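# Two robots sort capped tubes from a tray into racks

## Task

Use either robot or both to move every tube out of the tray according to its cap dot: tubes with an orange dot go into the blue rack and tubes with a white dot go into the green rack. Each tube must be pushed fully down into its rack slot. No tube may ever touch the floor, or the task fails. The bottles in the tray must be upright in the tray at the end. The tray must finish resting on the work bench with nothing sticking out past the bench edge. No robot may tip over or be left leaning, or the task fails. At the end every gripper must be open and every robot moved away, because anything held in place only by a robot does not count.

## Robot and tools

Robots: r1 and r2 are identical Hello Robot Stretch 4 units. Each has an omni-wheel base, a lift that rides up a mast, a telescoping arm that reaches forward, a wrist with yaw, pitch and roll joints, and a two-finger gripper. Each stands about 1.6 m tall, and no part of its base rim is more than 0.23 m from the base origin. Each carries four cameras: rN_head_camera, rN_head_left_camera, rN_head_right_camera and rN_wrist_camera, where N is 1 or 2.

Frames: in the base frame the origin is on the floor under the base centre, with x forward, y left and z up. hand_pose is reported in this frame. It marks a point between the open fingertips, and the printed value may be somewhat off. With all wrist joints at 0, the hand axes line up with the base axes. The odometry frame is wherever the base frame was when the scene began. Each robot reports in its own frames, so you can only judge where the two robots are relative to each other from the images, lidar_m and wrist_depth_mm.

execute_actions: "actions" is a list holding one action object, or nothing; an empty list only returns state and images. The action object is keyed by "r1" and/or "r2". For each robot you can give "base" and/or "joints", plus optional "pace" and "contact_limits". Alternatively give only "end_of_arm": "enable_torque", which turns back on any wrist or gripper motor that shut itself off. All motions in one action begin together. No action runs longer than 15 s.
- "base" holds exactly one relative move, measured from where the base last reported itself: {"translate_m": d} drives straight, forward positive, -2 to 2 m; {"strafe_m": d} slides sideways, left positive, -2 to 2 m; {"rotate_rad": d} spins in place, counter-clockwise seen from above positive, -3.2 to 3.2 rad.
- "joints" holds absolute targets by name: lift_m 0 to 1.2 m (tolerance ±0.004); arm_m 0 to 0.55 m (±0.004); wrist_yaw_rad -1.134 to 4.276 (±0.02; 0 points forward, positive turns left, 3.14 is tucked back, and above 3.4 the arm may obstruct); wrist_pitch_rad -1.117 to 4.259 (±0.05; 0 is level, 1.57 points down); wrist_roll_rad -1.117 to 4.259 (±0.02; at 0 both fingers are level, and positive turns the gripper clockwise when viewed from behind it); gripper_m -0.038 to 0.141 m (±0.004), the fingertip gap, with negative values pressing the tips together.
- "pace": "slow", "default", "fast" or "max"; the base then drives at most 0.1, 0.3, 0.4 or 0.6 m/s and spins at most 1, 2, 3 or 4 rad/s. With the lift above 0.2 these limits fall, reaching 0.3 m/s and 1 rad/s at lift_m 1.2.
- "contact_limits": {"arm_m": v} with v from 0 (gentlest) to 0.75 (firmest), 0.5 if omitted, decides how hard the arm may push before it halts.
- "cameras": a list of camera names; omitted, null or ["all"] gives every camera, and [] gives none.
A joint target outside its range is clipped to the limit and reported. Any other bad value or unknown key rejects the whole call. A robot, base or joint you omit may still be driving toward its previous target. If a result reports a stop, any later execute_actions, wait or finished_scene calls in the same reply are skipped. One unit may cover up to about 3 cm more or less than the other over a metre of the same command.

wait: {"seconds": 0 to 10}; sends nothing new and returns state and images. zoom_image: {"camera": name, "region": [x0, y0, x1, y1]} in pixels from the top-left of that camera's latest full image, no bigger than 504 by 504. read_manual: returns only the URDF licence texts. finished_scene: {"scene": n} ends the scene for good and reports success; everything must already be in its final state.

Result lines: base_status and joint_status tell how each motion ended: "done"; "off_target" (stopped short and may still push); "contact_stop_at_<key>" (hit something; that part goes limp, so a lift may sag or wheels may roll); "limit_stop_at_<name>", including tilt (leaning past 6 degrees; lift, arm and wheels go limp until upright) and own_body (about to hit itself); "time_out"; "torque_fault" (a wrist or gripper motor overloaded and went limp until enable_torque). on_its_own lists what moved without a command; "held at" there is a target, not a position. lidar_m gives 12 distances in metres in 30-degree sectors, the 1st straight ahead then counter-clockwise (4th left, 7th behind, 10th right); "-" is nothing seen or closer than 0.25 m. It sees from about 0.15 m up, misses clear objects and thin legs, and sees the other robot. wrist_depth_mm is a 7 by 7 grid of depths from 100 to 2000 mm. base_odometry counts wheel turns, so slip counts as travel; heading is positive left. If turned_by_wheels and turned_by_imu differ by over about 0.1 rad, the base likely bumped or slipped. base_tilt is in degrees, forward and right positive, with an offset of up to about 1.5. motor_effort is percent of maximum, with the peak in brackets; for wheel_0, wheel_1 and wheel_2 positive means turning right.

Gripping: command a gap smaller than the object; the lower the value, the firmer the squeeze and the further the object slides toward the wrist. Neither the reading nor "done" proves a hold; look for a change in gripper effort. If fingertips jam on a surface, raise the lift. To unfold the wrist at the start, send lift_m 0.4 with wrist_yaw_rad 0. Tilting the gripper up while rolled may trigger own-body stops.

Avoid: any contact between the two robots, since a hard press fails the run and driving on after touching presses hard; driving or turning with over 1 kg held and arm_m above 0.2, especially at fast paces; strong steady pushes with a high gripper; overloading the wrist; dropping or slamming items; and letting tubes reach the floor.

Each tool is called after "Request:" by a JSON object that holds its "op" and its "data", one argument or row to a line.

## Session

Request:
{"op": "execute_actions", "data": {
  "actions": []
}}

Scene clock: 0.00 s.
r1.base_odometry: x=+0.000 y=+0.000 heading=+0.000 (m, m, rad; r1's odometry frame)
r1.turned_by_wheels: +0.000 (rad since the last result)
r1.turned_by_imu: +0.000 (rad since the last result)
r1.base_tilt: forward=+0.3 right=-0.8 (deg)
r1.lidar_m: 1.37 1.10 1.08 1.18 1.89 3.00 3.30 3.67 1.58 1.11 1.59 2.67
r1.base_status: not commanded
r1.joint_positions: lift_m=+0.243 arm_m=+0.002 wrist_yaw_rad=+3.170 wrist_pitch_rad=+0.019 wrist_roll_rad=-0.019 gripper_m=+0.057
r1.joint_status: not commanded
r1.motor_effort: lift_m=+20 arm_m=-1 wrist_yaw_rad=+0 wrist_pitch_rad=-7 wrist_roll_rad=+1 gripper_m=-4 wheel_0=+0 wheel_1=+1 wheel_2=+0 (%)
r1.hand_pose: x=-0.1182 y=+0.0791 z=+0.4161 quat_wxyz=(-0.014, -0.009, -0.010, +1.000) (m; r1's base frame)
r1.wrist_depth_mm: - 132 - - - - - / - 114 145 - - - - / - 121 155 - - - - / 134 134 293 - - - - / - - - - - - - / 1281 1499 192 1499 195 1366 1336 / 917 917 1025 - 1025 904 946
r2.base_odometry: x=+0.000 y=+0.000 heading=+0.000 (m, m, rad; r2's odometry frame)
r2.turned_by_wheels: +0.000 (rad since the last result)
r2.turned_by_imu: +0.000 (rad since the last result)
r2.base_tilt: forward=+0.4 right=-0.8 (deg)
r2.lidar_m: 1.17 1.14 1.26 1.94 3.21 3.50 3.58 0.97 0.86 1.34 3.09 1.52
r2.base_status: not commanded
r2.joint_positions: lift_m=+0.173 arm_m=-0.002 wrist_yaw_rad=+3.106 wrist_pitch_rad=+0.017 wrist_roll_rad=+0.004 gripper_m=+0.057
r2.joint_status: not commanded
r2.motor_effort: lift_m=+18 arm_m=-1 wrist_yaw_rad=+2 wrist_pitch_rad=-5 wrist_roll_rad=+2 gripper_m=-4 wheel_0=+1 wheel_1=+0 wheel_2=+0 (%)
r2.hand_pose: x=-0.1162 y=+0.0977 z=+0.3465 quat_wxyz=(+0.018, -0.009, +0.002, +1.000) (m; r2's base frame)
r2.wrist_depth_mm: - 143 - - - - - / - 125 279 - - - - / - 124 172 - - - - / 108 142 220 - - - - / - - - - - - - / 1464 1464 208 1430 196 1430 1397 / 960 946 904 145 946 891 960
pictures: r1_head_camera, r1_head_left_camera, r1_head_right_camera, r1_wrist_camera, r2_head_camera, r2_head_left_camera, r2_head_right_camera, r2_wrist_camera
Images, in order (width x height): r1_head_camera 420x560, r1_head_left_camera 420x672, r1_head_right_camera 420x672, r1_wrist_camera 616x392, r2_head_camera 420x560, r2_head_left_camera 420x672, r2_head_right_camera 420x672, r2_wrist_camera 616x392.

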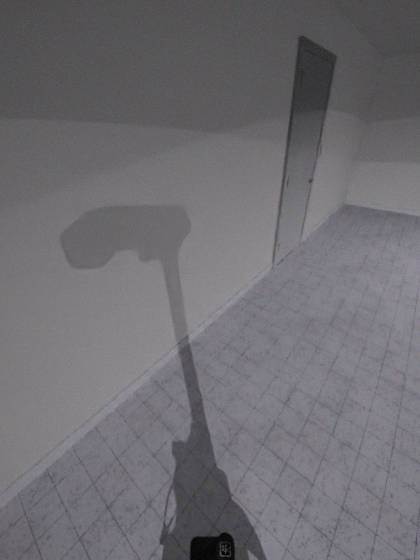

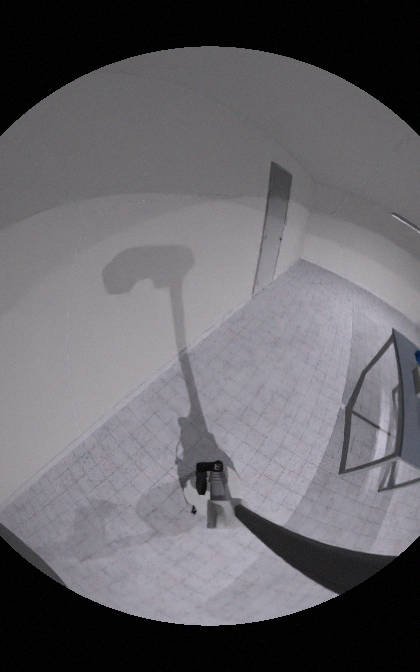

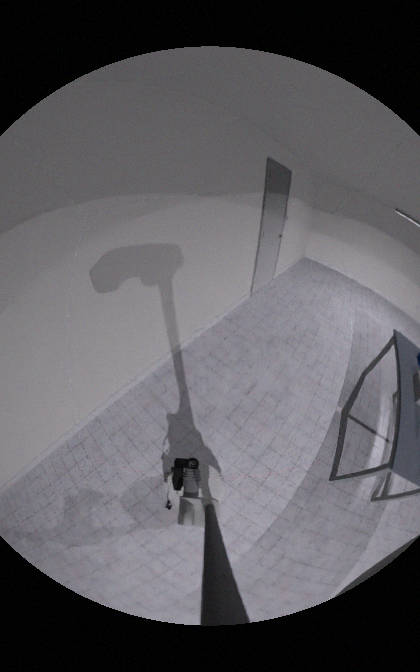

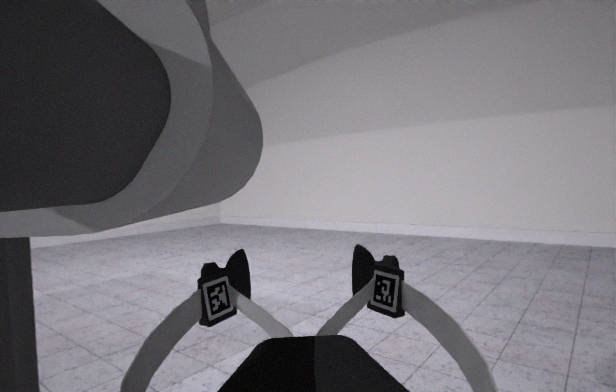

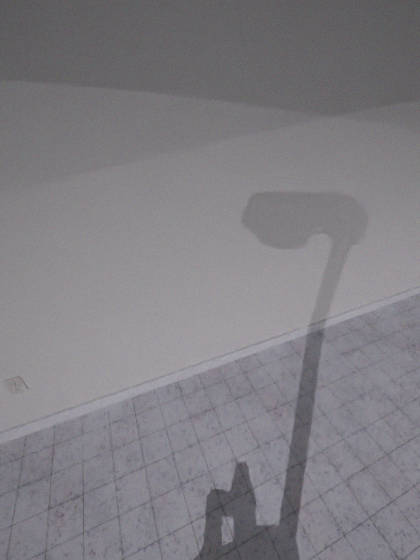

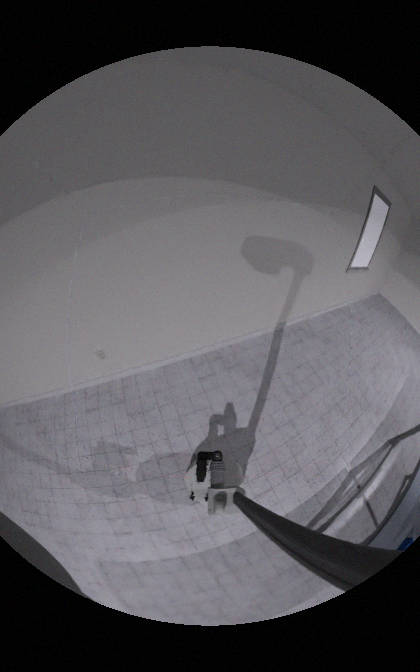

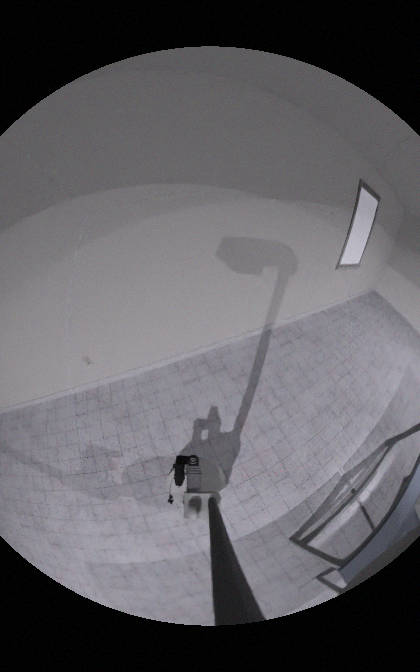

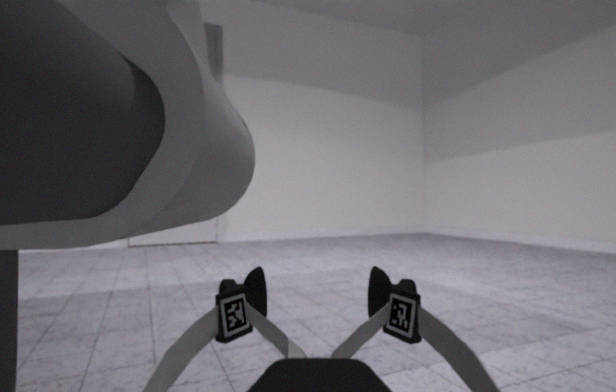

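Request:
{"op": "execute_actions", "data": {
  "actions": [
    {"r1":{"base":{"rotate_rad":-2.23},"joints":{"lift_m":0.6,"wrist_yaw_rad":0,"wrist_roll_rad":0},"pace":"fast"},"r2":{"base":{"rotate_rad":-2.72},"joints":{"lift_m":0.6,"wrist_yaw_rad":0},"pace":"fast"}}
  ],
  "cameras": ["r1_head_camera","r1_head_left_camera","r2_head_camera","r2_head_left_camera"]
}}

Scene clock: 9.43 s.
r1.base_odometry: x=+0.000 y=+0.000 heading=-2.230 (m, m, rad; r1's odometry frame)
r1.turned_by_wheels: -2.230 (rad since the last result)
r1.turned_by_imu: -2.226 (rad since the last result)
r1.base_tilt: forward=+0.2 right=-0.8 (deg)
r1.lidar_m: 3.63 1.11 1.34 3.85 1.52 1.14 1.09 1.14 1.60 3.00 3.15 3.77
r1.base_status: done
r1.joint_positions: lift_m=+0.600 arm_m=+0.002 wrist_yaw_rad=+0.000 wrist_pitch_rad=+0.019 wrist_roll_rad=+0.000 gripper_m=+0.057
r1.joint_status: all done
r1.motor_effort: lift_m=+22(25) arm_m=-1(1) wrist_yaw_rad=+0(7) wrist_pitch_rad=-6(9) wrist_roll_rad=+2(3) gripper_m=-4(3) wheel_0=+4(11) wheel_1=+0(9) wheel_2=+0(11) (%)
r1.hand_pose: x=+0.4611 y=-0.0873 z=+0.7726 quat_wxyz=(+1.000, +0.000, +0.009, +0.000) (m; r1's base frame)
r1.wrist_depth_mm: - - - - - - - / - - - - - - - / - - - - - - - / - - - - - - - / - - - - - - - / - - 192 - 195 - - / 1863 1366 1756 - 1756 1499 1618
r2.base_odometry: x=+0.000 y=+0.000 heading=-2.720 (m, m, rad; r2's odometry frame)
r2.turned_by_wheels: -2.720 (rad since the last result)
r2.turned_by_imu: -2.711 (rad since the last result)
r2.base_tilt: forward=+0.3 right=-0.6 (deg)
r2.lidar_m: 1.30 0.89 1.21 4.10 1.64 1.18 1.13 1.23 1.76 3.23 3.41 3.68
r2.base_status: done
r2.joint_positions: lift_m=+0.600 arm_m=-0.002 wrist_yaw_rad=+0.000 wrist_pitch_rad=+0.017 wrist_roll_rad=+0.004 gripper_m=+0.057
r2.joint_status: all done
r2.motor_effort: lift_m=+20(22) arm_m=-1(1) wrist_yaw_rad=+0(6) wrist_pitch_rad=-5(7) wrist_roll_rad=+0(1) gripper_m=-4(4) wheel_0=+1(5) wheel_1=+0(9) wheel_2=-1(9) (%)
r2.hand_pose: x=+0.4574 y=-0.0873 z=+0.7731 quat_wxyz=(+1.000, +0.002, +0.009, +0.000) (m; r2's base frame)
r2.wrist_depth_mm: - - - - - - - / - - - - - - - / - - - - - - - / - - - - - - - / 668 1008 - - - - - / 676 - 208 - 198 - - / 676 1921 1756 145 1921 1808 1921
pictures: r1_head_camera, r1_head_left_camera, r2_head_camera, r2_head_left_camera
Images, in order (width x height): r1_head_camera 420x560, r1_head_left_camera 420x672, r2_head_camera 420x560, r2_head_left_camera 420x672.

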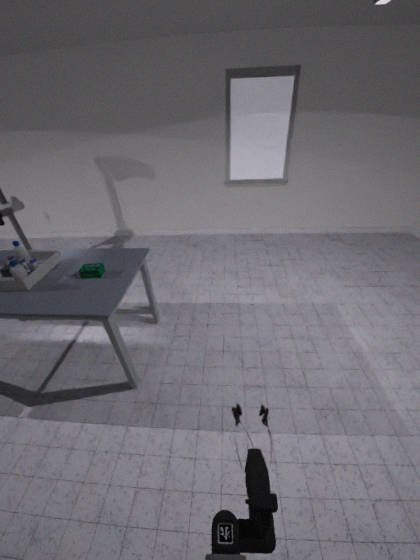

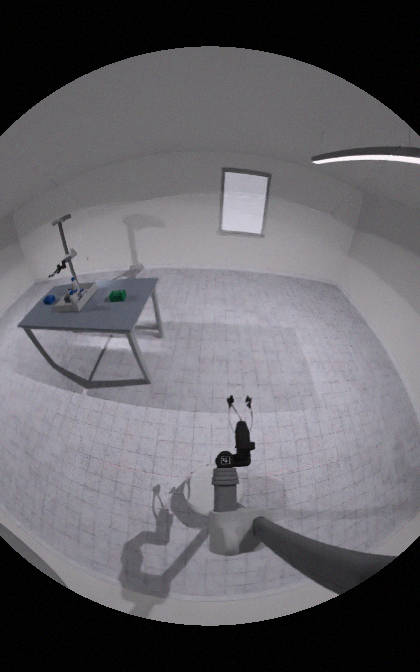

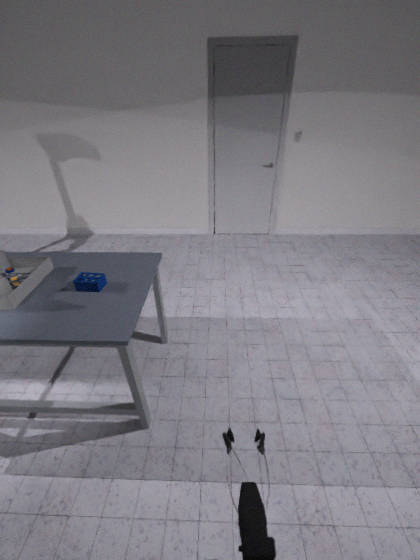

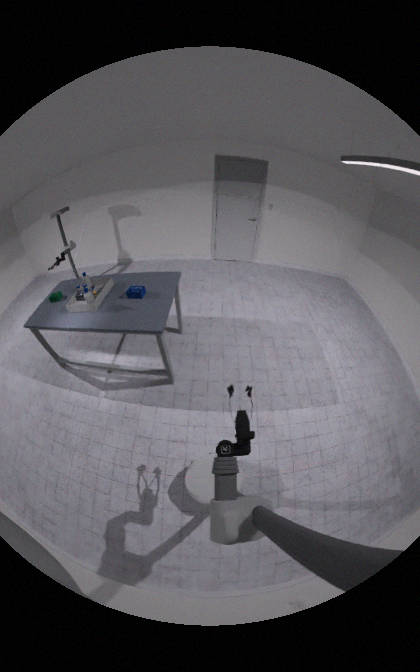

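Request:
{"op": "execute_actions", "data": {
  "actions": [
    {"r1":{"base":{"strafe_m":1.35},"joints":{"lift_m":1.19,"wrist_pitch_rad":1.57,"gripper_m":0.047},"pace":"fast"},"r2":{"base":{"strafe_m":0.7},"joints":{"lift_m":1.19,"wrist_pitch_rad":1.57,"gripper_m":0.047},"pace":"fast"}}
  ],
  "cameras": ["r1_head_left_camera","r2_head_left_camera"]
}}

Scene clock: 19.03 s.
r1.base_odometry: x=+1.067 y=-0.827 heading=-2.230 (m, m, rad; r1's odometry frame)
r1.turned_by_wheels: +0.000 (rad since the last result)
r1.turned_by_imu: +0.004 (rad since the last result)
r1.base_tilt: forward=+0.2 right=-0.8 (deg)
r1.lidar_m: 0.92 1.00 4.54 3.68 1.45 1.08 1.04 1.11 1.55 4.35 4.56 0.97
r1.base_status: done
r1.joint_positions: lift_m=+1.190 arm_m=+0.002 wrist_yaw_rad=+0.000 wrist_pitch_rad=+1.570 wrist_roll_rad=+0.000 gripper_m=+0.047
r1.joint_status: all done
r1.motor_effort: lift_m=+22(22) arm_m=-1(1) wrist_yaw_rad=+1(0) wrist_pitch_rad=-1(5) wrist_roll_rad=+2(2) gripper_m=-4(3) wheel_0=-2(17) wheel_1=-1(11) wheel_2=+0(1) (%)
r1.hand_pose: x=+0.1728 y=-0.0874 z=+1.0795 quat_wxyz=(+0.707, +0.000, +0.707, +0.000) (m; r1's base frame)
r1.wrist_depth_mm: 1255 1255 1281 1308 1281 1336 1336 / 1281 1281 1281 1308 1281 1308 1336 / 1255 1281 1308 1308 1308 1308 1336 / 1281 1281 1281 1336 1308 1308 1336 / 1281 1281 1078 1078 1336 1308 1308 / 1308 1281 189 1098 198 1336 1336 / 1281 1281 1308 - 1308 1308 1397
r2.base_odometry: x=+0.286 y=-0.639 heading=-2.720 (m, m, rad; r2's odometry frame)
r2.turned_by_wheels: +0.000 (rad since the last result)
r2.turned_by_imu: +0.004 (rad since the last result)
r2.base_tilt: forward=+0.3 right=-0.7 (deg)
r2.lidar_m: 0.81 0.86 1.21 3.96 1.58 1.19 1.12 1.21 1.72 3.91 4.14 0.84
r2.base_status: done
r2.joint_positions: lift_m=+1.190 arm_m=-0.002 wrist_yaw_rad=+0.000 wrist_pitch_rad=+1.570 wrist_roll_rad=+0.004 gripper_m=+0.047
r2.joint_status: all done
r2.motor_effort: lift_m=+21(22) arm_m=-1(1) wrist_yaw_rad=+1(1) wrist_pitch_rad=+0(3) wrist_roll_rad=+1(1) gripper_m=-5(4) wheel_0=+1(11) wheel_1=-1(9) wheel_2=+1(1) (%)
r2.hand_pose: x=+0.1691 y=-0.0874 z=+1.0795 quat_wxyz=(+0.707, +0.001, +0.707, -0.001) (m; r2's base frame)
r2.wrist_depth_mm: 1366 1336 1336 1336 1336 1336 1308 / 1336 1336 1336 1336 1336 1308 1308 / 1366 1336 1336 1336 1308 1308 1308 / 1366 1308 1308 1308 1308 1308 1308 / 1336 1366 1308 1098 1308 1308 1281 / 1336 1308 208 1098 200 1308 1308 / 1336 1336 1308 146 1281 1281 1281
pictures: r1_head_left_camera, r2_head_left_camera
Images, in order (width x height): r1_head_left_camera 420x672, r2_head_left_camera 420x672.

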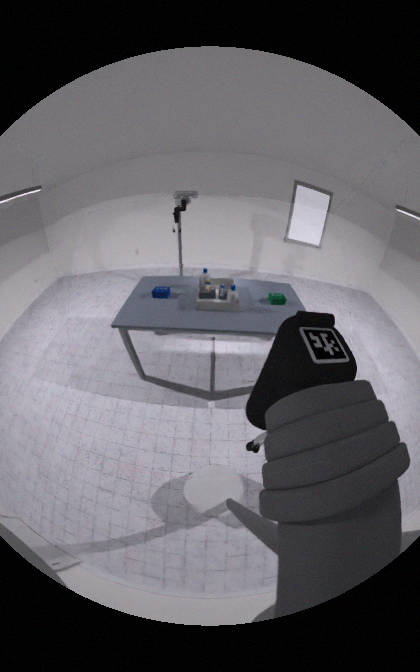

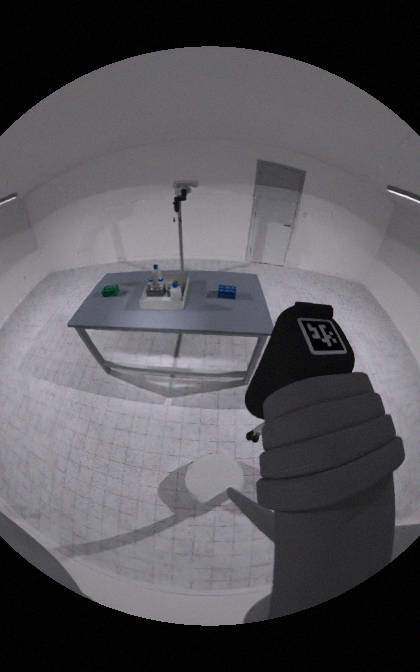

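Request:
{"op": "execute_actions", "data": {
  "actions": [
    {"r1":{"base":{"translate_m":0.72},"joints":{"arm_m":0.36}},"r2":{"base":{"translate_m":0.53}}}
  ],
  "cameras": ["r1_wrist_camera","r2_head_left_camera","r2_wrist_camera"]
}}

Scene clock: 26.20 s.
r1.base_odometry: x=+0.627 y=-1.396 heading=-2.229 (m, m, rad; r1's odometry frame)
r1.turned_by_wheels: +0.001 (rad since the last result)
r1.turned_by_imu: +0.002 (rad since the last result)
r1.base_tilt: forward=+0.2 right=-0.8 (deg)
r1.lidar_m: 0.25 0.25 0.34 4.38 2.41 1.83 1.77 1.86 2.59 4.37 0.31 0.25
r1.base_status: done
r1.joint_positions: lift_m=+1.190 arm_m=+0.359 wrist_yaw_rad=+0.000 wrist_pitch_rad=+1.570 wrist_roll_rad=+0.000 gripper_m=+0.047
r1.joint_status: all done
r1.motor_effort: lift_m=+22(22) arm_m=+5(6) wrist_yaw_rad=+1(2) wrist_pitch_rad=-1(1) wrist_roll_rad=+2(2) gripper_m=-5(4) wheel_0=+5(9) wheel_1=+3(9) wheel_2=-1(13) (%)
r1.hand_pose: x=+0.5302 y=-0.0874 z=+1.0795 quat_wxyz=(+0.707, +0.000, +0.707, +0.000) (m; r1's base frame)
r1.wrist_depth_mm: 521 394 525 539 539 544 544 / 530 488 530 539 535 544 549 / 530 469 508 477 539 549 544 / 525 500 535 539 544 554 544 / 530 525 539 449 544 549 554 / 530 521 189 402 197 549 559 / 535 544 539 - 544 554 559
r2.base_odometry: x=-0.197 y=-0.856 heading=-2.720 (m, m, rad; r2's odometry frame)
r2.turned_by_wheels: +0.000 (rad since the last result)
r2.turned_by_imu: -0.001 (rad since the last result)
r2.base_tilt: forward=+0.3 right=-0.6 (deg)
r2.lidar_m: 0.28 0.30 0.44 4.76 2.31 1.71 1.65 1.75 2.50 3.93 0.41 0.27
r2.base_status: done
r2.joint_positions: lift_m=+1.190 arm_m=-0.002 wrist_yaw_rad=+0.000 wrist_pitch_rad=+1.570 wrist_roll_rad=+0.004 gripper_m=+0.047
r2.joint_status: not commanded
r2.motor_effort: lift_m=+20(21) arm_m=-1(1) wrist_yaw_rad=+1(1) wrist_pitch_rad=-1(0) wrist_roll_rad=+1(1) gripper_m=-4(3) wheel_0=+2(5) wheel_1=+1(6) wheel_2=+0(11) (%)
r2.hand_pose: x=+0.1691 y=-0.0874 z=+1.0796 quat_wxyz=(+0.707, +0.001, +0.707, -0.001) (m; r2's base frame)
r2.wrist_depth_mm: 559 559 554 554 549 549 1308 / 559 554 549 549 549 544 1308 / 559 554 554 549 544 544 1308 / 1336 1336 1308 1308 1281 1281 1281 / 1336 1308 1308 1098 1308 1308 1308 / 1308 1308 208 1098 200 1308 1308 / 1336 1336 1308 146 1308 1255 1308
pictures: r1_wrist_camera, r2_head_left_camera, r2_wrist_camera
Images, in order (width x height): r1_wrist_camera 616x392, r2_head_left_camera 420x672, r2_wrist_camera 616x392.

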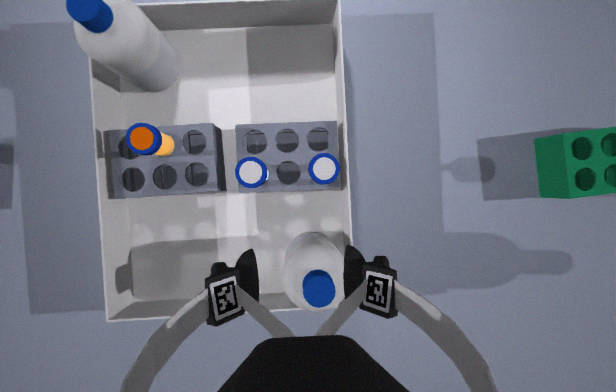

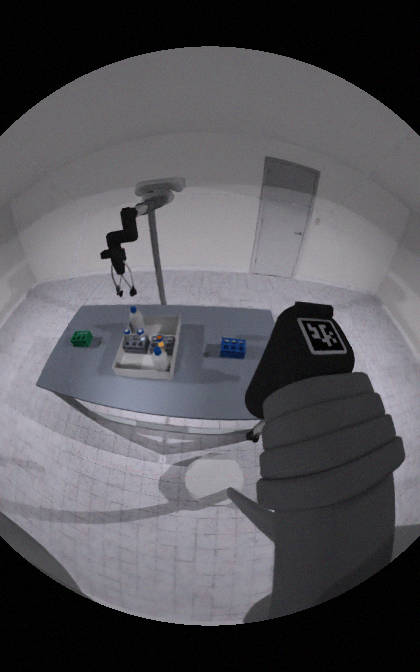

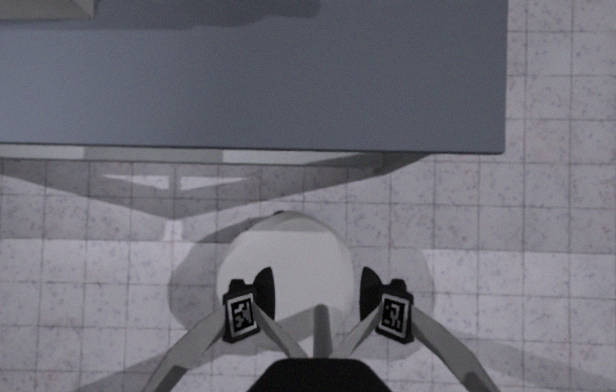

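Request:
{"op": "execute_actions", "data": {
  "actions": [
    {"r1":{"base":{"strafe_m":-0.029},"joints":{"arm_m":0.43,"wrist_roll_rad":1.57,"lift_m":1.10}},"r2":{"joints":{"lift_m":1.1}}}
  ],
  "cameras": ["r1_wrist_camera"]
}}

Scene clock: 52.20 s.
r1.base_odometry: x=+0.604 y=-1.378 heading=-2.229 (m, m, rad; r1's odometry frame)
r1.turned_by_wheels: +0.000 (rad since the last result)
r1.turned_by_imu: +0.002 (rad since the last result)
r1.base_tilt: forward=+0.2 right=-0.9 (deg)
r1.lidar_m: 0.25 0.25 0.33 4.41 2.43 1.82 1.77 1.87 2.58 4.34 0.32 0.25
r1.base_status: done
r1.joint_positions: lift_m=+1.100 arm_m=+0.429 wrist_yaw_rad=+0.000 wrist_pitch_rad=+1.570 wrist_roll_rad=+1.569 gripper_m=+0.047
r1.joint_status: all done
r1.motor_effort: lift_m=+17(20) arm_m=+5(5) wrist_yaw_rad=+1(1) wrist_pitch_rad=-1(1) wrist_roll_rad=+3(5) gripper_m=-5(5) wheel_0=+1(13) wheel_1=+1(8) wheel_2=+0(2) (%)
r1.hand_pose: x=+0.6002 y=-0.0874 z=+0.9900 quat_wxyz=(+0.501, +0.500, +0.500, -0.499) (m; r1's base frame)
r1.wrist_depth_mm: 439 442 439 445 442 449 452 / 439 442 445 445 445 449 449 / 442 442 445 449 449 455 452 / 442 445 445 455 452 452 459 / 445 449 442 392 310 459 455 / 445 436 192 392 198 459 462 / 452 394 452 - 455 455 466
r2.base_odometry: x=-0.197 y=-0.856 heading=-2.720 (m, m, rad; r2's odometry frame)
r2.turned_by_wheels: +0.000 (rad since the last result)
r2.turned_by_imu: +0.000 (rad since the last result)
r2.base_tilt: forward=+0.2 right=-0.8 (deg)
r2.lidar_m: 0.30 0.30 0.45 4.77 2.32 1.70 1.66 1.74 2.46 3.93 0.41 0.30
r2.base_status: not commanded
r2.joint_positions: lift_m=+1.100 arm_m=-0.002 wrist_yaw_rad=+0.000 wrist_pitch_rad=+1.570 wrist_roll_rad=+0.004 gripper_m=+0.047
r2.joint_status: all done
r2.motor_effort: lift_m=+16(18) arm_m=-1(1) wrist_yaw_rad=-1(1) wrist_pitch_rad=+0(1) wrist_roll_rad=+1(1) gripper_m=-4(6) wheel_0=+2(2) wheel_1=+1(1) wheel_2=+0(0) (%)
r2.hand_pose: x=+0.1691 y=-0.0874 z=+0.9899 quat_wxyz=(+0.707, +0.001, +0.707, -0.001) (m; r2's base frame)
r2.wrist_depth_mm: 469 469 462 462 462 459 1205 / 466 462 462 459 459 452 1205 / 1060 1060 1060 469 459 459 1205 / 1255 1229 1229 1229 1229 1229 1205 / 1229 1229 1229 1008 1205 1205 1205 / 1229 1229 208 1008 200 1205 1182 / 1229 1205 1205 146 1205 1182 1182
pictures: r1_wrist_camera
Images, in order (width x height): r1_wrist_camera 616x392.

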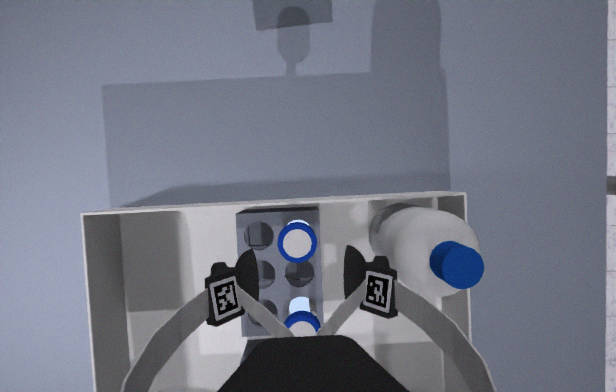

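Request:
{"op": "execute_actions", "data": {
  "actions": [
    {"r1":{"base":{"strafe_m":0.003},"joints":{"arm_m":0.433,"lift_m":0.98}}}
  ],
  "cameras": ["r1_wrist_camera"]
}}

Scene clock: 59.57 s.
r1.base_odometry: x=+0.606 y=-1.380 heading=-2.229 (m, m, rad; r1's odometry frame)
r1.turned_by_wheels: +0.000 (rad since the last result)
r1.turned_by_imu: +0.002 (rad since the last result)
r1.base_tilt: forward=+0.3 right=-0.8 (deg)
r1.lidar_m: 0.25 0.25 0.33 4.43 2.41 1.82 1.75 1.87 2.61 4.35 0.34 0.25
r1.base_status: done
r1.joint_positions: lift_m=+0.980 arm_m=+0.432 wrist_yaw_rad=+0.000 wrist_pitch_rad=+1.570 wrist_roll_rad=+1.569 gripper_m=+0.047
r1.joint_status: all done
r1.motor_effort: lift_m=+17(17) arm_m=+5(6) wrist_yaw_rad=+1(1) wrist_pitch_rad=-2(3) wrist_roll_rad=+2(3) gripper_m=-3(4) wheel_0=+2(10) wheel_1=-1(8) wheel_2=+0(2) (%)
r1.hand_pose: x=+0.6032 y=-0.0874 z=+0.8700 quat_wxyz=(+0.501, +0.500, +0.500, -0.499) (m; r1's base frame)
r1.wrist_depth_mm: 319 320 324 327 325 327 329 / 322 322 324 327 327 330 330 / 325 325 325 327 330 330 332 / 325 327 327 329 330 329 334 / 304 325 322 220 285 199 192 / 303 329 191 214 197 192 166 / 300 329 329 - 334 200 281
r2.base_odometry: x=-0.197 y=-0.856 heading=-2.720 (m, m, rad; r2's odometry frame)
r2.turned_by_wheels: +0.000 (rad since the last result)
r2.turned_by_imu: +0.000 (rad since the last result)
r2.base_tilt: forward=+0.3 right=-0.8 (deg)
r2.lidar_m: 0.28 0.31 0.45 4.75 2.32 1.73 1.65 1.76 2.46 3.95 0.42 0.32
r2.base_status: not commanded
r2.joint_positions: lift_m=+1.100 arm_m=-0.002 wrist_yaw_rad=+0.000 wrist_pitch_rad=+1.570 wrist_roll_rad=+0.004 gripper_m=+0.047
r2.joint_status: not commanded
r2.motor_effort: lift_m=+16(16) arm_m=-1(1) wrist_yaw_rad=+1(0) wrist_pitch_rad=+1(1) wrist_roll_rad=+1(1) gripper_m=-3(5) wheel_0=+2(2) wheel_1=+1(1) wheel_2=+0(0) (%)
r2.hand_pose: x=+0.1691 y=-0.0874 z=+0.9899 quat_wxyz=(+0.707, +0.001, +0.707, -0.001) (m; r2's base frame)
r2.wrist_depth_mm: 466 466 462 462 462 459 1229 / 466 462 462 455 455 455 1229 / 1060 1060 1060 469 455 455 1229 / 1255 1255 1255 1229 1205 1205 1205 / 1255 1255 1205 1008 1229 1205 1205 / 1229 1229 208 1008 200 1205 1205 / 1229 1229 1229 146 1205 1182 1205
pictures: r1_wrist_camera
Images, in order (width x height): r1_wrist_camera 616x392.

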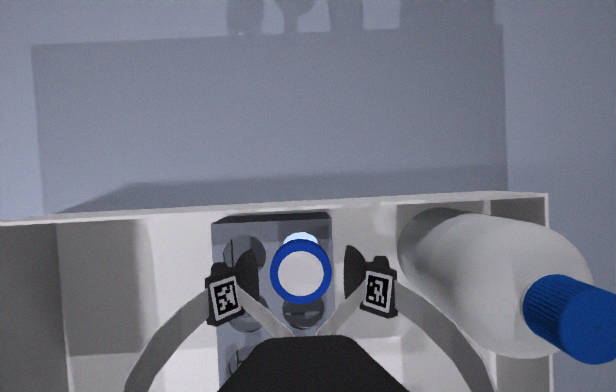

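Request:
{"op": "execute_actions", "data": {
  "actions": [
    {"r1":{"joints":{"gripper_m":0.012}},"r2":{"base":{"strafe_m":0.15}}}
  ],
  "cameras": []
}}

Request:
{"op": "execute_actions", "data": {
  "actions": [
    {"r1":{"joints":{"lift_m":1.10}},"r2":{"base":{"strafe_m":0.24},"joints":{"lift_m":1.12}}}
  ],
  "cameras": ["r1_wrist_camera"]
}}

Scene clock: 68.00 s.
r1.base_odometry: x=+0.606 y=-1.380 heading=-2.229 (m, m, rad; r1's odometry frame)
r1.turned_by_wheels: +0.000 (rad since the last result)
r1.turned_by_imu: +0.002 (rad since the last result)
r1.base_tilt: forward=+0.2 right=-0.8 (deg)
r1.lidar_m: 0.25 0.25 0.33 4.40 2.42 1.82 1.77 1.86 2.60 4.35 0.30 0.25
r1.base_status: not commanded
r1.joint_positions: lift_m=+0.980 arm_m=+0.432 wrist_yaw_rad=+0.000 wrist_pitch_rad=+1.570 wrist_roll_rad=+1.569 gripper_m=+0.012
r1.joint_status: all done
r1.motor_effort: lift_m=+17(17) arm_m=+5(5) wrist_yaw_rad=+1(1) wrist_pitch_rad=-2(0) wrist_roll_rad=+3(3) gripper_m=-13(14) wheel_0=+1(2) wheel_1=-1(1) wheel_2=+0(0) (%)
r1.hand_pose: x=+0.6032 y=-0.0874 z=+0.8700 quat_wxyz=(+0.501, +0.500, +0.500, -0.499) (m; r1's base frame)
r1.wrist_depth_mm: 320 319 322 322 325 329 329 / 324 324 324 325 327 327 330 / 324 324 325 329 330 330 332 / 324 325 327 329 330 329 332 / 307 327 324 213 298 200 192 / 303 327 186 210 189 189 166 / 301 329 329 - 334 202 281
r2.base_odometry: x=-0.136 y=-0.993 heading=-2.720 (m, m, rad; r2's odometry frame)
r2.turned_by_wheels: +0.000 (rad since the last result)
r2.turned_by_imu: +0.001 (rad since the last result)
r2.base_tilt: forward=+0.4 right=-0.6 (deg)
r2.lidar_m: 0.28 0.33 0.45 4.61 2.30 1.73 1.62 1.75 2.44 4.10 0.41 0.32
r2.base_status: done
r2.joint_positions: lift_m=+1.100 arm_m=-0.002 wrist_yaw_rad=+0.000 wrist_pitch_rad=+1.570 wrist_roll_rad=+0.004 gripper_m=+0.047
r2.joint_status: not commanded
r2.motor_effort: lift_m=+16(16) arm_m=-1(1) wrist_yaw_rad=+2(1) wrist_pitch_rad=+2(2) wrist_roll_rad=+1(2) gripper_m=-4(5) wheel_0=+1(7) wheel_1=-1(8) wheel_2=-1(1) (%)
r2.hand_pose: x=+0.1691 y=-0.0874 z=+0.9899 quat_wxyz=(+0.707, +0.001, +0.707, -0.001) (m; r2's base frame)
r2.wrist_depth_mm: 469 469 459 462 459 455 452 / 466 462 462 459 459 455 452 / 1060 1042 1060 1042 1042 469 462 / 1229 1229 1229 1229 1229 1205 1205 / 1255 1229 1229 1008 1229 1205 1205 / 1229 1229 208 1008 200 1205 1205 / 1229 1205 1229 146 1205 1182 1205
pictures: none
No camera images: the call's "cameras" was empty. Leave "cameras" out to get every camera's image.

Scene clock: 70.10 s.
r1.base_odometry: x=+0.606 y=-1.380 heading=-2.229 (m, m, rad; r1's odometry frame)
r1.turned_by_wheels: +0.000 (rad since the last result)
r1.turned_by_imu: +0.001 (rad since the last result)
r1.base_tilt: forward=+0.3 right=-0.8 (deg)
r1.lidar_m: 0.25 0.25 0.34 4.41 2.40 1.83 1.74 1.86 2.59 4.35 0.32 0.25
r1.base_status: not commanded
r1.joint_positions: lift_m=+1.100 arm_m=+0.432 wrist_yaw_rad=+0.000 wrist_pitch_rad=+1.570 wrist_roll_rad=+1.569 gripper_m=+0.012
r1.joint_status: all done
r1.motor_effort: lift_m=+23(26) arm_m=+5(5) wrist_yaw_rad=+1(0) wrist_pitch_rad=-1(3) wrist_roll_rad=+2(2) gripper_m=-11(11) wheel_0=+2(2) wheel_1=-1(1) wheel_2=+0(0) (%)
r1.hand_pose: x=+0.6032 y=-0.0874 z=+0.9895 quat_wxyz=(+0.501, +0.500, +0.500, -0.499) (m; r1's base frame)
r1.wrist_depth_mm: 436 436 442 439 442 445 452 / 439 436 436 445 445 449 449 / 436 439 445 449 449 452 455 / 442 445 449 445 449 455 455 / 445 445 449 213 314 310 455 / 449 430 187 211 189 455 462 / 452 392 455 - 455 459 462
r2.base_odometry: x=-0.037 y=-1.212 heading=-2.720 (m, m, rad; r2's odometry frame)
r2.turned_by_wheels: +0.000 (rad since the last result)
r2.turned_by_imu: +0.001 (rad since the last result)
r2.base_tilt: forward=+0.3 right=-0.7 (deg)
r2.lidar_m: 0.29 0.32 0.46 4.37 2.25 1.68 1.66 1.72 2.45 4.33 0.44 0.31
r2.base_status: done
r2.joint_positions: lift_m=+1.120 arm_m=-0.002 wrist_yaw_rad=+0.000 wrist_pitch_rad=+1.570 wrist_roll_rad=+0.004 gripper_m=+0.047
r2.joint_status: all done
r2.motor_effort: lift_m=+20(21) arm_m=-1(1) wrist_yaw_rad=+2(1) wrist_pitch_rad=+1(2) wrist_roll_rad=+1(1) gripper_m=-5(3) wheel_0=+1(9) wheel_1=-1(8) wheel_2=-1(1) (%)
r2.hand_pose: x=+0.1691 y=-0.0874 z=+1.0095 quat_wxyz=(+0.707, +0.001, +0.707, -0.001) (m; r2's base frame)
r2.wrist_depth_mm: 488 484 480 480 480 473 477 / 488 484 480 480 473 473 473 / 1098 1078 1078 1060 1060 1060 842 / 1255 1255 1255 1255 1229 1229 1229 / 1255 1255 1229 1025 1229 1255 1229 / 1255 1255 208 1025 200 1229 1205 / 1255 1229 1229 146 1229 1229 1205
pictures: r1_wrist_camera
Images, in order (width x height): r1_wrist_camera 616x392.

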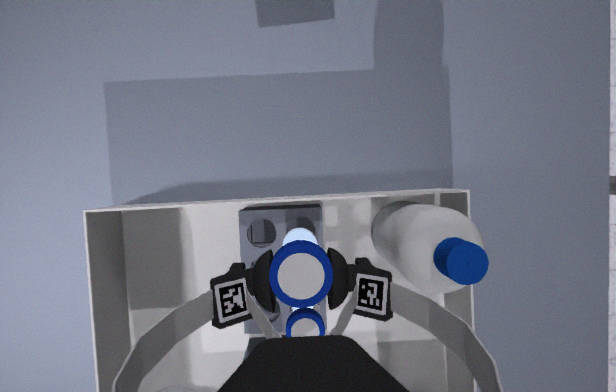

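Request:
{"op": "execute_actions", "data": {
  "actions": [
    {"r1":{"base":{"strafe_m":-0.41},"joints":{"arm_m":0.417}},"r2":{"joints":{"arm_m":0.47}}}
  ],
  "cameras": ["r1_wrist_camera","r2_wrist_camera"]
}}

Scene clock: 82.97 s.
r1.base_odometry: x=+0.282 y=-1.129 heading=-2.229 (m, m, rad; r1's odometry frame)
r1.turned_by_wheels: +0.000 (rad since the last result)
r1.turned_by_imu: +0.002 (rad since the last result)
r1.base_tilt: forward=+0.3 right=-0.8 (deg)
r1.lidar_m: 0.25 0.25 0.33 0.98 2.44 1.86 1.78 1.86 2.61 3.93 0.32 0.25
r1.base_status: done
r1.joint_positions: lift_m=+1.100 arm_m=+0.418 wrist_yaw_rad=+0.000 wrist_pitch_rad=+1.570 wrist_roll_rad=+1.570 gripper_m=+0.012
r1.joint_status: all done
r1.motor_effort: lift_m=+23(23) arm_m=-5(6) wrist_yaw_rad=+1(0) wrist_pitch_rad=-3(1) wrist_roll_rad=+2(3) gripper_m=-12(12) wheel_0=+3(16) wheel_1=-1(12) wheel_2=+0(1) (%)
r1.hand_pose: x=+0.5891 y=-0.0874 z=+0.9895 quat_wxyz=(+0.501, +0.500, +0.500, -0.499) (m; r1's base frame)
r1.wrist_depth_mm: 433 439 442 445 449 442 449 / 439 442 442 445 449 445 449 / 439 442 445 445 452 449 455 / 439 442 449 452 452 455 459 / 445 445 449 213 455 462 462 / 445 452 186 210 189 462 466 / 449 452 452 - 459 462 462
r2.base_odometry: x=-0.037 y=-1.212 heading=-2.720 (m, m, rad; r2's odometry frame)
r2.turned_by_wheels: +0.000 (rad since the last result)
r2.turned_by_imu: +0.000 (rad since the last result)
r2.base_tilt: forward=+0.3 right=-0.6 (deg)
r2.lidar_m: 0.29 0.33 0.48 4.38 2.25 1.70 1.65 1.73 2.43 4.31 0.45 0.30
r2.base_status: not commanded
r2.joint_positions: lift_m=+1.120 arm_m=+0.469 wrist_yaw_rad=+0.000 wrist_pitch_rad=+1.570 wrist_roll_rad=+0.004 gripper_m=+0.047
r2.joint_status: all done
r2.motor_effort: lift_m=+20(20) arm_m=+6(6) wrist_yaw_rad=-2(0) wrist_pitch_rad=+2(2) wrist_roll_rad=+2(1) gripper_m=-5(5) wheel_0=+1(0) wheel_1=-1(1) wheel_2=-1(1) (%)
r2.hand_pose: x=+0.6401 y=-0.0874 z=+1.0095 quat_wxyz=(+0.707, +0.001, +0.707, -0.001) (m; r2's base frame)
r2.wrist_depth_mm: 484 449 477 484 473 473 473 / 484 351 477 473 473 473 473 / 484 452 477 473 473 469 469 / 480 415 413 410 473 469 469 / 477 445 473 469 469 469 466 / 477 473 208 436 200 469 466 / 473 424 430 146 430 466 462
pictures: r1_wrist_camera, r2_wrist_camera
Images, in order (width x height): r1_wrist_camera 616x392, r2_wrist_camera 616x392.

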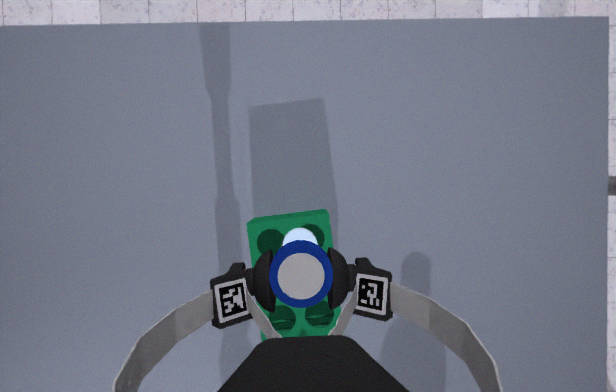

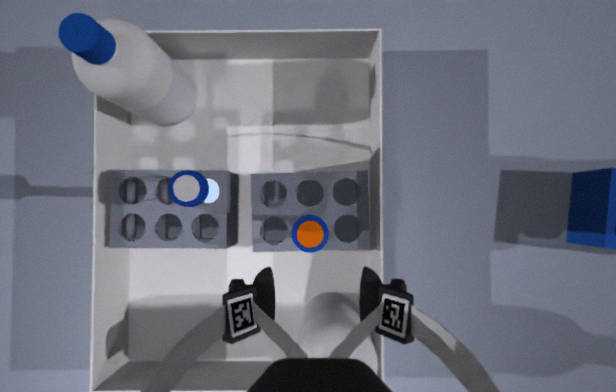

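Request:
{"op": "execute_actions", "data": {
  "actions": [
    {"r1":{"base":{"strafe_m":0.0066},"joints":{"arm_m":0.409,"lift_m":1.06}},"r2":{"base":{"strafe_m":0.008},"joints":{"arm_m":0.493,"lift_m":1.03}}}
  ],
  "cameras": ["r1_wrist_camera","r2_wrist_camera"]
}}

Scene clock: 89.07 s.
r1.base_odometry: x=+0.287 y=-1.133 heading=-2.229 (m, m, rad; r1's odometry frame)
r1.turned_by_wheels: +0.000 (rad since the last result)
r1.turned_by_imu: +0.001 (rad since the last result)
r1.base_tilt: forward=+0.2 right=-0.8 (deg)
r1.lidar_m: 0.25 0.25 0.32 0.98 2.41 1.83 1.77 1.86 2.60 3.95 0.32 0.25
r1.base_status: done
r1.joint_positions: lift_m=+1.060 arm_m=+0.410 wrist_yaw_rad=+0.000 wrist_pitch_rad=+1.570 wrist_roll_rad=+1.570 gripper_m=+0.012
r1.joint_status: all done
r1.motor_effort: lift_m=+18(20) arm_m=-5(6) wrist_yaw_rad=+0(1) wrist_pitch_rad=-1(2) wrist_roll_rad=+3(2) gripper_m=-12(12) wheel_0=+0(10) wheel_1=-2(8) wheel_2=+0(1) (%)
r1.hand_pose: x=+0.5810 y=-0.0874 z=+0.9499 quat_wxyz=(+0.501, +0.500, +0.500, -0.499) (m; r1's base frame)
r1.wrist_depth_mm: 394 399 399 407 404 404 410 / 402 399 402 404 410 410 413 / 402 402 407 407 407 413 413 / 399 404 410 410 413 413 415 / 407 407 410 213 413 418 415 / 407 407 187 211 189 418 421 / 410 413 413 - 418 421 424
r2.base_odometry: x=-0.034 y=-1.219 heading=-2.720 (m, m, rad; r2's odometry frame)
r2.turned_by_wheels: +0.000 (rad since the last result)
r2.turned_by_imu: +0.000 (rad since the last result)
r2.base_tilt: forward=+0.2 right=-0.7 (deg)
r2.lidar_m: 0.30 0.33 0.49 4.38 2.24 1.67 1.65 1.74 2.47 4.32 0.44 0.32
r2.base_status: done
r2.joint_positions: lift_m=+1.030 arm_m=+0.492 wrist_yaw_rad=+0.000 wrist_pitch_rad=+1.570 wrist_roll_rad=+0.004 gripper_m=+0.047
r2.joint_status: all done
r2.motor_effort: lift_m=+16(20) arm_m=+6(5) wrist_yaw_rad=+0(0) wrist_pitch_rad=+0(0) wrist_roll_rad=+1(1) gripper_m=-4(4) wheel_0=+1(8) wheel_1=-3(9) wheel_2=+0(1) (%)
r2.hand_pose: x=+0.6631 y=-0.0874 z=+0.9199 quat_wxyz=(+0.707, +0.001, +0.707, -0.001) (m; r2's base frame)
r2.wrist_depth_mm: 242 324 366 366 355 387 384 / 258 307 387 384 382 382 382 / 364 384 382 382 382 382 379 / 347 325 351 375 375 379 377 / 349 324 349 319 355 379 377 / 366 382 208 377 200 379 375 / 368 384 377 146 357 375 373
pictures: r1_wrist_camera, r2_wrist_camera
Images, in order (width x height): r1_wrist_camera 616x392, r2_wrist_camera 616x392.

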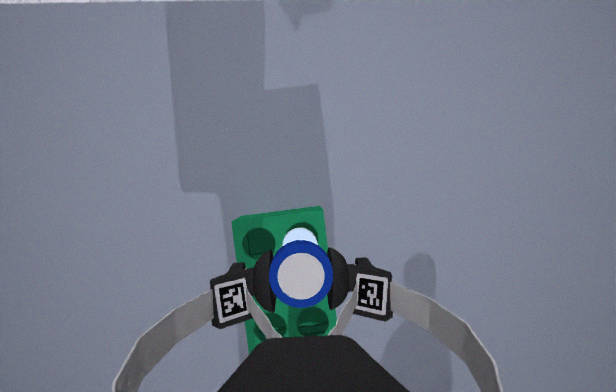

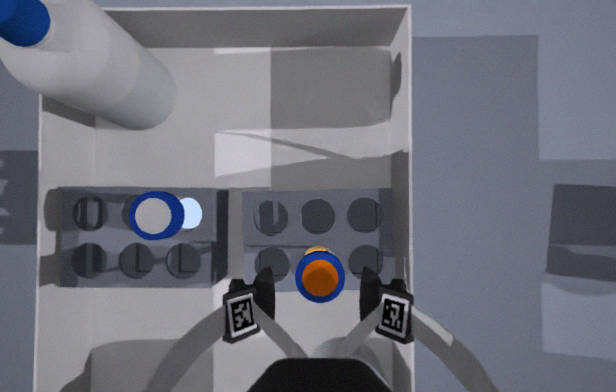

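Request:
{"op": "execute_actions", "data": {
  "actions": [
    {"r1":{"joints":{"lift_m":1.015},"pace":"slow"},"r2":{"joints":{"lift_m":0.984},"pace":"slow"}}
  ],
  "cameras": ["r1_wrist_camera","r2_wrist_camera"]
}}

Scene clock: 94.40 s.
r1.base_odometry: x=+0.287 y=-1.133 heading=-2.229 (m, m, rad; r1's odometry frame)
r1.turned_by_wheels: +0.000 (rad since the last result)
r1.turned_by_imu: +0.001 (rad since the last result)
r1.base_tilt: forward=+0.2 right=-0.9 (deg)
r1.lidar_m: 0.25 0.25 0.30 0.97 2.45 1.85 1.78 1.87 2.64 3.93 0.31 0.25
r1.base_status: not commanded
r1.joint_positions: lift_m=+1.015 arm_m=+0.410 wrist_yaw_rad=+0.000 wrist_pitch_rad=+1.570 wrist_roll_rad=+1.570 gripper_m=+0.012
r1.joint_status: all done
r1.motor_effort: lift_m=+17(17) arm_m=-5(5) wrist_yaw_rad=+1(1) wrist_pitch_rad=+0(1) wrist_roll_rad=+2(2) gripper_m=-12(11) wheel_0=+0(0) wheel_1=-1(2) wheel_2=+0(0) (%)
r1.hand_pose: x=+0.5810 y=-0.0874 z=+0.9050 quat_wxyz=(+0.501, +0.500, +0.500, -0.499) (m; r1's base frame)
r1.wrist_depth_mm: 355 353 357 362 359 362 364 / 355 357 357 359 364 364 366 / 357 362 362 362 364 366 366 / 357 362 364 364 366 368 370 / 359 362 362 213 368 370 370 / 364 366 187 209 189 373 375 / 364 366 370 - 373 375 375
r2.base_odometry: x=-0.034 y=-1.219 heading=-2.720 (m, m, rad; r2's odometry frame)
r2.turned_by_wheels: +0.000 (rad since the last result)
r2.turned_by_imu: +0.000 (rad since the last result)
r2.base_tilt: forward=+0.3 right=-0.8 (deg)
r2.lidar_m: 0.29 0.35 0.43 4.36 2.27 1.70 1.65 1.76 2.43 4.33 0.44 0.30
r2.base_status: not commanded
r2.joint_positions: lift_m=+0.984 arm_m=+0.492 wrist_yaw_rad=+0.000 wrist_pitch_rad=+1.570 wrist_roll_rad=+0.004 gripper_m=+0.047
r2.joint_status: all done
r2.motor_effort: lift_m=+16(16) arm_m=+6(6) wrist_yaw_rad=+0(0) wrist_pitch_rad=+0(1) wrist_roll_rad=+1(1) gripper_m=-5(4) wheel_0=+0(0) wheel_1=-2(2) wheel_2=+0(0) (%)
r2.hand_pose: x=+0.6631 y=-0.0874 z=+0.8739 quat_wxyz=(+0.707, +0.001, +0.707, -0.001) (m; r2's base frame)
r2.wrist_depth_mm: 210 306 340 340 325 338 338 / 247 307 340 338 336 336 334 / 317 340 338 336 334 336 334 / 279 277 332 329 329 334 332 / 277 277 277 274 307 332 332 / 290 336 208 212 200 332 330 / 317 336 334 147 319 330 329
pictures: r1_wrist_camera, r2_wrist_camera
Images, in order (width x height): r1_wrist_camera 616x392, r2_wrist_camera 616x392.

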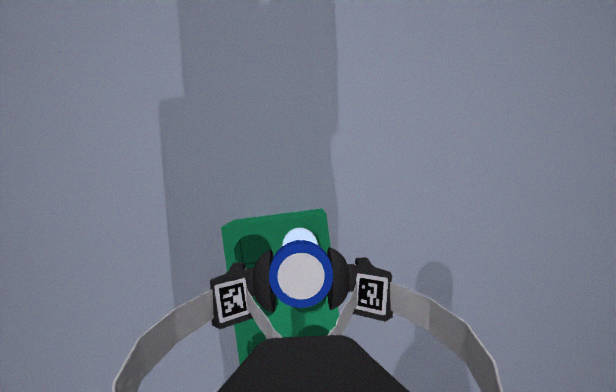

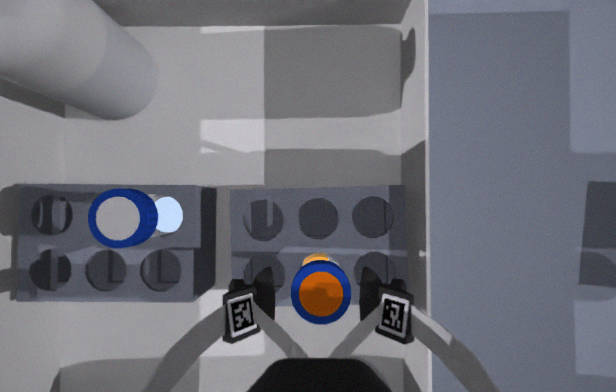

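Request:
{"op": "execute_actions", "data": {
  "actions": [
    {"r1":{"joints":{"lift_m":0.978},"pace":"slow"},"r2":{"joints":{"gripper_m":0.012}}}
  ],
  "cameras": []
}}

Request:
{"op": "execute_actions", "data": {
  "actions": [
    {"r1":{"joints":{"gripper_m":0.047}},"r2":{"joints":{"lift_m":1.105}}}
  ],
  "cameras": ["r1_wrist_camera","r2_wrist_camera"]
}}

Scene clock: 99.17 s.
r1.base_odometry: x=+0.287 y=-1.133 heading=-2.229 (m, m, rad; r1's odometry frame)
r1.turned_by_wheels: +0.000 (rad since the last result)
r1.turned_by_imu: +0.001 (rad since the last result)
r1.base_tilt: forward=+0.2 right=-0.9 (deg)
r1.lidar_m: 0.25 0.25 0.32 0.95 2.44 1.84 1.78 1.85 2.61 3.94 0.31 0.25
r1.base_status: not commanded
r1.joint_positions: lift_m=+0.978 arm_m=+0.410 wrist_yaw_rad=+0.000 wrist_pitch_rad=+1.570 wrist_roll_rad=+1.570 gripper_m=+0.012
r1.joint_status: all done
r1.motor_effort: lift_m=+17(16) arm_m=-5(5) wrist_yaw_rad=+2(2) wrist_pitch_rad=-2(0) wrist_roll_rad=+2(2) gripper_m=-12(12) wheel_0=+0(0) wheel_1=-2(2) wheel_2=+0(0) (%)
r1.hand_pose: x=+0.5810 y=-0.0874 z=+0.8680 quat_wxyz=(+0.501, +0.500, +0.500, -0.499) (m; r1's base frame)
r1.wrist_depth_mm: 319 320 320 320 325 324 329 / 317 320 322 325 325 327 329 / 320 324 324 325 330 329 330 / 320 324 327 327 327 330 332 / 325 325 322 214 330 332 334 / 327 327 187 210 189 338 334 / 329 329 332 - 334 336 340
r2.base_odometry: x=-0.034 y=-1.219 heading=-2.720 (m, m, rad; r2's odometry frame)
r2.turned_by_wheels: +0.000 (rad since the last result)
r2.turned_by_imu: +0.000 (rad since the last result)
r2.base_tilt: forward=+0.2 right=-0.7 (deg)
r2.lidar_m: 0.29 0.33 0.46 4.36 2.25 1.71 1.64 1.76 2.45 4.33 0.43 0.33
r2.base_status: not commanded
r2.joint_positions: lift_m=+0.984 arm_m=+0.492 wrist_yaw_rad=+0.000 wrist_pitch_rad=+1.570 wrist_roll_rad=+0.004 gripper_m=+0.012
r2.joint_status: all done
r2.motor_effort: lift_m=+15(16) arm_m=+6(6) wrist_yaw_rad=-1(0) wrist_pitch_rad=+1(1) wrist_roll_rad=+1(1) gripper_m=-15(15) wheel_0=+1(0) wheel_1=-2(2) wheel_2=+0(0) (%)
r2.hand_pose: x=+0.6631 y=-0.0874 z=+0.8739 quat_wxyz=(+0.707, +0.001, +0.707, -0.001) (m; r2's base frame)
r2.wrist_depth_mm: 210 306 340 338 324 338 336 / 247 307 338 338 336 336 336 / 315 340 338 336 334 336 334 / 279 276 330 330 329 334 334 / 278 277 278 273 307 332 330 / 290 336 208 206 195 332 332 / 317 336 332 330 312 330 330
pictures: none
No camera images: the call's "cameras" was empty. Leave "cameras" out to get every camera's image.

Scene clock: 100.73 s.
r1.base_odometry: x=+0.287 y=-1.133 heading=-2.229 (m, m, rad; r1's odometry frame)
r1.turned_by_wheels: +0.000 (rad since the last result)
r1.turned_by_imu: +0.001 (rad since the last result)
r1.base_tilt: forward=+0.2 right=-0.8 (deg)
r1.lidar_m: 0.25 0.25 0.33 0.97 2.44 1.83 1.78 1.85 2.63 3.94 0.30 0.25
r1.base_status: not commanded
r1.joint_positions: lift_m=+0.978 arm_m=+0.410 wrist_yaw_rad=+0.000 wrist_pitch_rad=+1.570 wrist_roll_rad=+1.570 gripper_m=+0.047
r1.joint_status: all done
r1.motor_effort: lift_m=+16(17) arm_m=-5(5) wrist_yaw_rad=+0(1) wrist_pitch_rad=-3(3) wrist_roll_rad=+3(2) gripper_m=-3(11) wheel_0=+0(0) wheel_1=-2(2) wheel_2=+0(0) (%)
r1.hand_pose: x=+0.5810 y=-0.0874 z=+0.8680 quat_wxyz=(+0.501, +0.500, +0.500, -0.499) (m; r1's base frame)
r1.wrist_depth_mm: 319 319 319 322 325 325 327 / 320 320 322 324 325 327 329 / 322 324 324 325 327 329 332 / 320 324 325 327 327 332 330 / 325 325 303 267 330 332 334 / 327 329 191 214 197 334 334 / 327 329 330 - 334 336 338
r2.base_odometry: x=-0.034 y=-1.219 heading=-2.720 (m, m, rad; r2's odometry frame)
r2.turned_by_wheels: +0.000 (rad since the last result)
r2.turned_by_imu: +0.000 (rad since the last result)
r2.base_tilt: forward=+0.1 right=-0.8 (deg)
r2.lidar_m: 0.30 0.34 0.48 4.38 2.27 1.70 1.64 1.75 2.44 4.34 0.42 0.32
r2.base_status: not commanded
r2.joint_positions: lift_m=+1.105 arm_m=+0.492 wrist_yaw_rad=+0.000 wrist_pitch_rad=+1.570 wrist_roll_rad=+0.004 gripper_m=+0.012
r2.joint_status: all done
r2.motor_effort: lift_m=+21(21) arm_m=+6(6) wrist_yaw_rad=+3(1) wrist_pitch_rad=+2(0) wrist_roll_rad=+1(0) gripper_m=-15(16) wheel_0=+0(1) wheel_1=-3(2) wheel_2=+0(0) (%)
r2.hand_pose: x=+0.6631 y=-0.0874 z=+0.9945 quat_wxyz=(+0.707, +0.001, +0.707, -0.001) (m; r2's base frame)
r2.wrist_depth_mm: 473 466 466 466 462 459 459 / 469 324 459 459 459 455 455 / 466 410 459 455 459 455 455 / 466 407 407 452 455 452 452 / 466 402 404 397 455 452 452 / 462 455 208 206 193 452 449 / 462 410 452 338 439 449 445
pictures: r1_wrist_camera, r2_wrist_camera
Images, in order (width x height): r1_wrist_camera 616x392, r2_wrist_camera 616x392.

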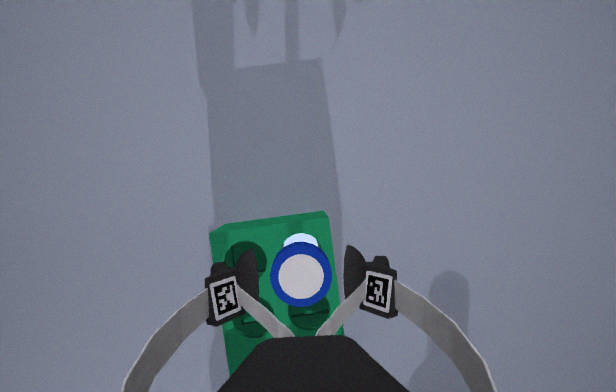

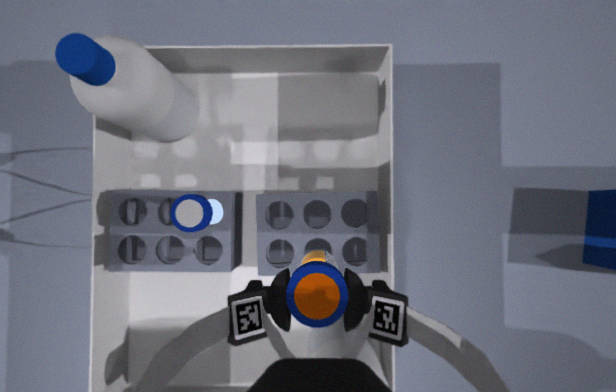

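Request:
{"op": "execute_actions", "data": {
  "actions": [
    {"r1":{"joints":{"lift_m":1.07}},"r2":{"base":{"strafe_m":-0.36}}}
  ],
  "cameras": ["r2_wrist_camera"]
}}

Scene clock: 107.53 s.
r1.base_odometry: x=+0.287 y=-1.133 heading=-2.229 (m, m, rad; r1's odometry frame)
r1.turned_by_wheels: +0.000 (rad since the last result)
r1.turned_by_imu: +0.002 (rad since the last result)
r1.base_tilt: forward=+0.2 right=-0.8 (deg)
r1.lidar_m: 0.25 0.25 0.31 0.96 2.44 1.85 1.77 1.88 2.61 3.94 0.32 0.25
r1.base_status: not commanded
r1.joint_positions: lift_m=+1.070 arm_m=+0.410 wrist_yaw_rad=+0.000 wrist_pitch_rad=+1.570 wrist_roll_rad=+1.570 gripper_m=+0.047
r1.joint_status: all done
r1.motor_effort: lift_m=+23(25) arm_m=-5(5) wrist_yaw_rad=+1(1) wrist_pitch_rad=-2(3) wrist_roll_rad=+3(2) gripper_m=-5(6) wheel_0=+0(0) wheel_1=-2(2) wheel_2=-1(0) (%)
r1.hand_pose: x=+0.5810 y=-0.0874 z=+0.9595 quat_wxyz=(+0.501, +0.500, +0.500, -0.499) (m; r1's base frame)
r1.wrist_depth_mm: 407 407 407 410 415 415 418 / 407 410 413 413 418 418 421 / 415 410 413 421 415 421 421 / 415 415 415 418 424 427 427 / 415 415 421 362 424 421 430 / 418 421 191 362 196 430 430 / 415 421 427 - 430 430 433
r2.base_odometry: x=-0.181 y=-0.891 heading=-2.720 (m, m, rad; r2's odometry frame)
r2.turned_by_wheels: +0.000 (rad since the last result)
r2.turned_by_imu: -0.001 (rad since the last result)
r2.base_tilt: forward=+0.2 right=-0.6 (deg)
r2.lidar_m: 0.26 0.31 0.46 4.74 2.31 1.69 1.64 1.77 2.47 3.99 0.39 0.30
r2.base_status: done
r2.joint_positions: lift_m=+1.105 arm_m=+0.492 wrist_yaw_rad=+0.000 wrist_pitch_rad=+1.570 wrist_roll_rad=+0.004 gripper_m=+0.012
r2.joint_status: not commanded
r2.motor_effort: lift_m=+21(21) arm_m=+6(6) wrist_yaw_rad=+0(2) wrist_pitch_rad=+2(1) wrist_roll_rad=+1(1) gripper_m=-16(16) wheel_0=-1(8) wheel_1=+0(9) wheel_2=-1(1) (%)
r2.hand_pose: x=+0.6631 y=-0.0874 z=+0.9945 quat_wxyz=(+0.707, +0.001, +0.707, -0.001) (m; r2's base frame)
r2.wrist_depth_mm: 473 469 466 462 462 459 455 / 452 466 466 462 462 459 455 / 462 462 462 462 459 455 455 / 436 462 462 459 455 455 452 / 415 462 459 399 455 452 452 / 436 462 208 206 193 452 449 / 399 459 455 455 452 449 449
pictures: r2_wrist_camera
Images, in order (width x height): r2_wrist_camera 616x392.

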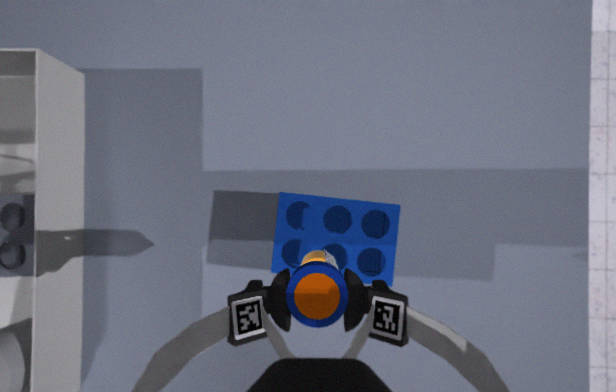

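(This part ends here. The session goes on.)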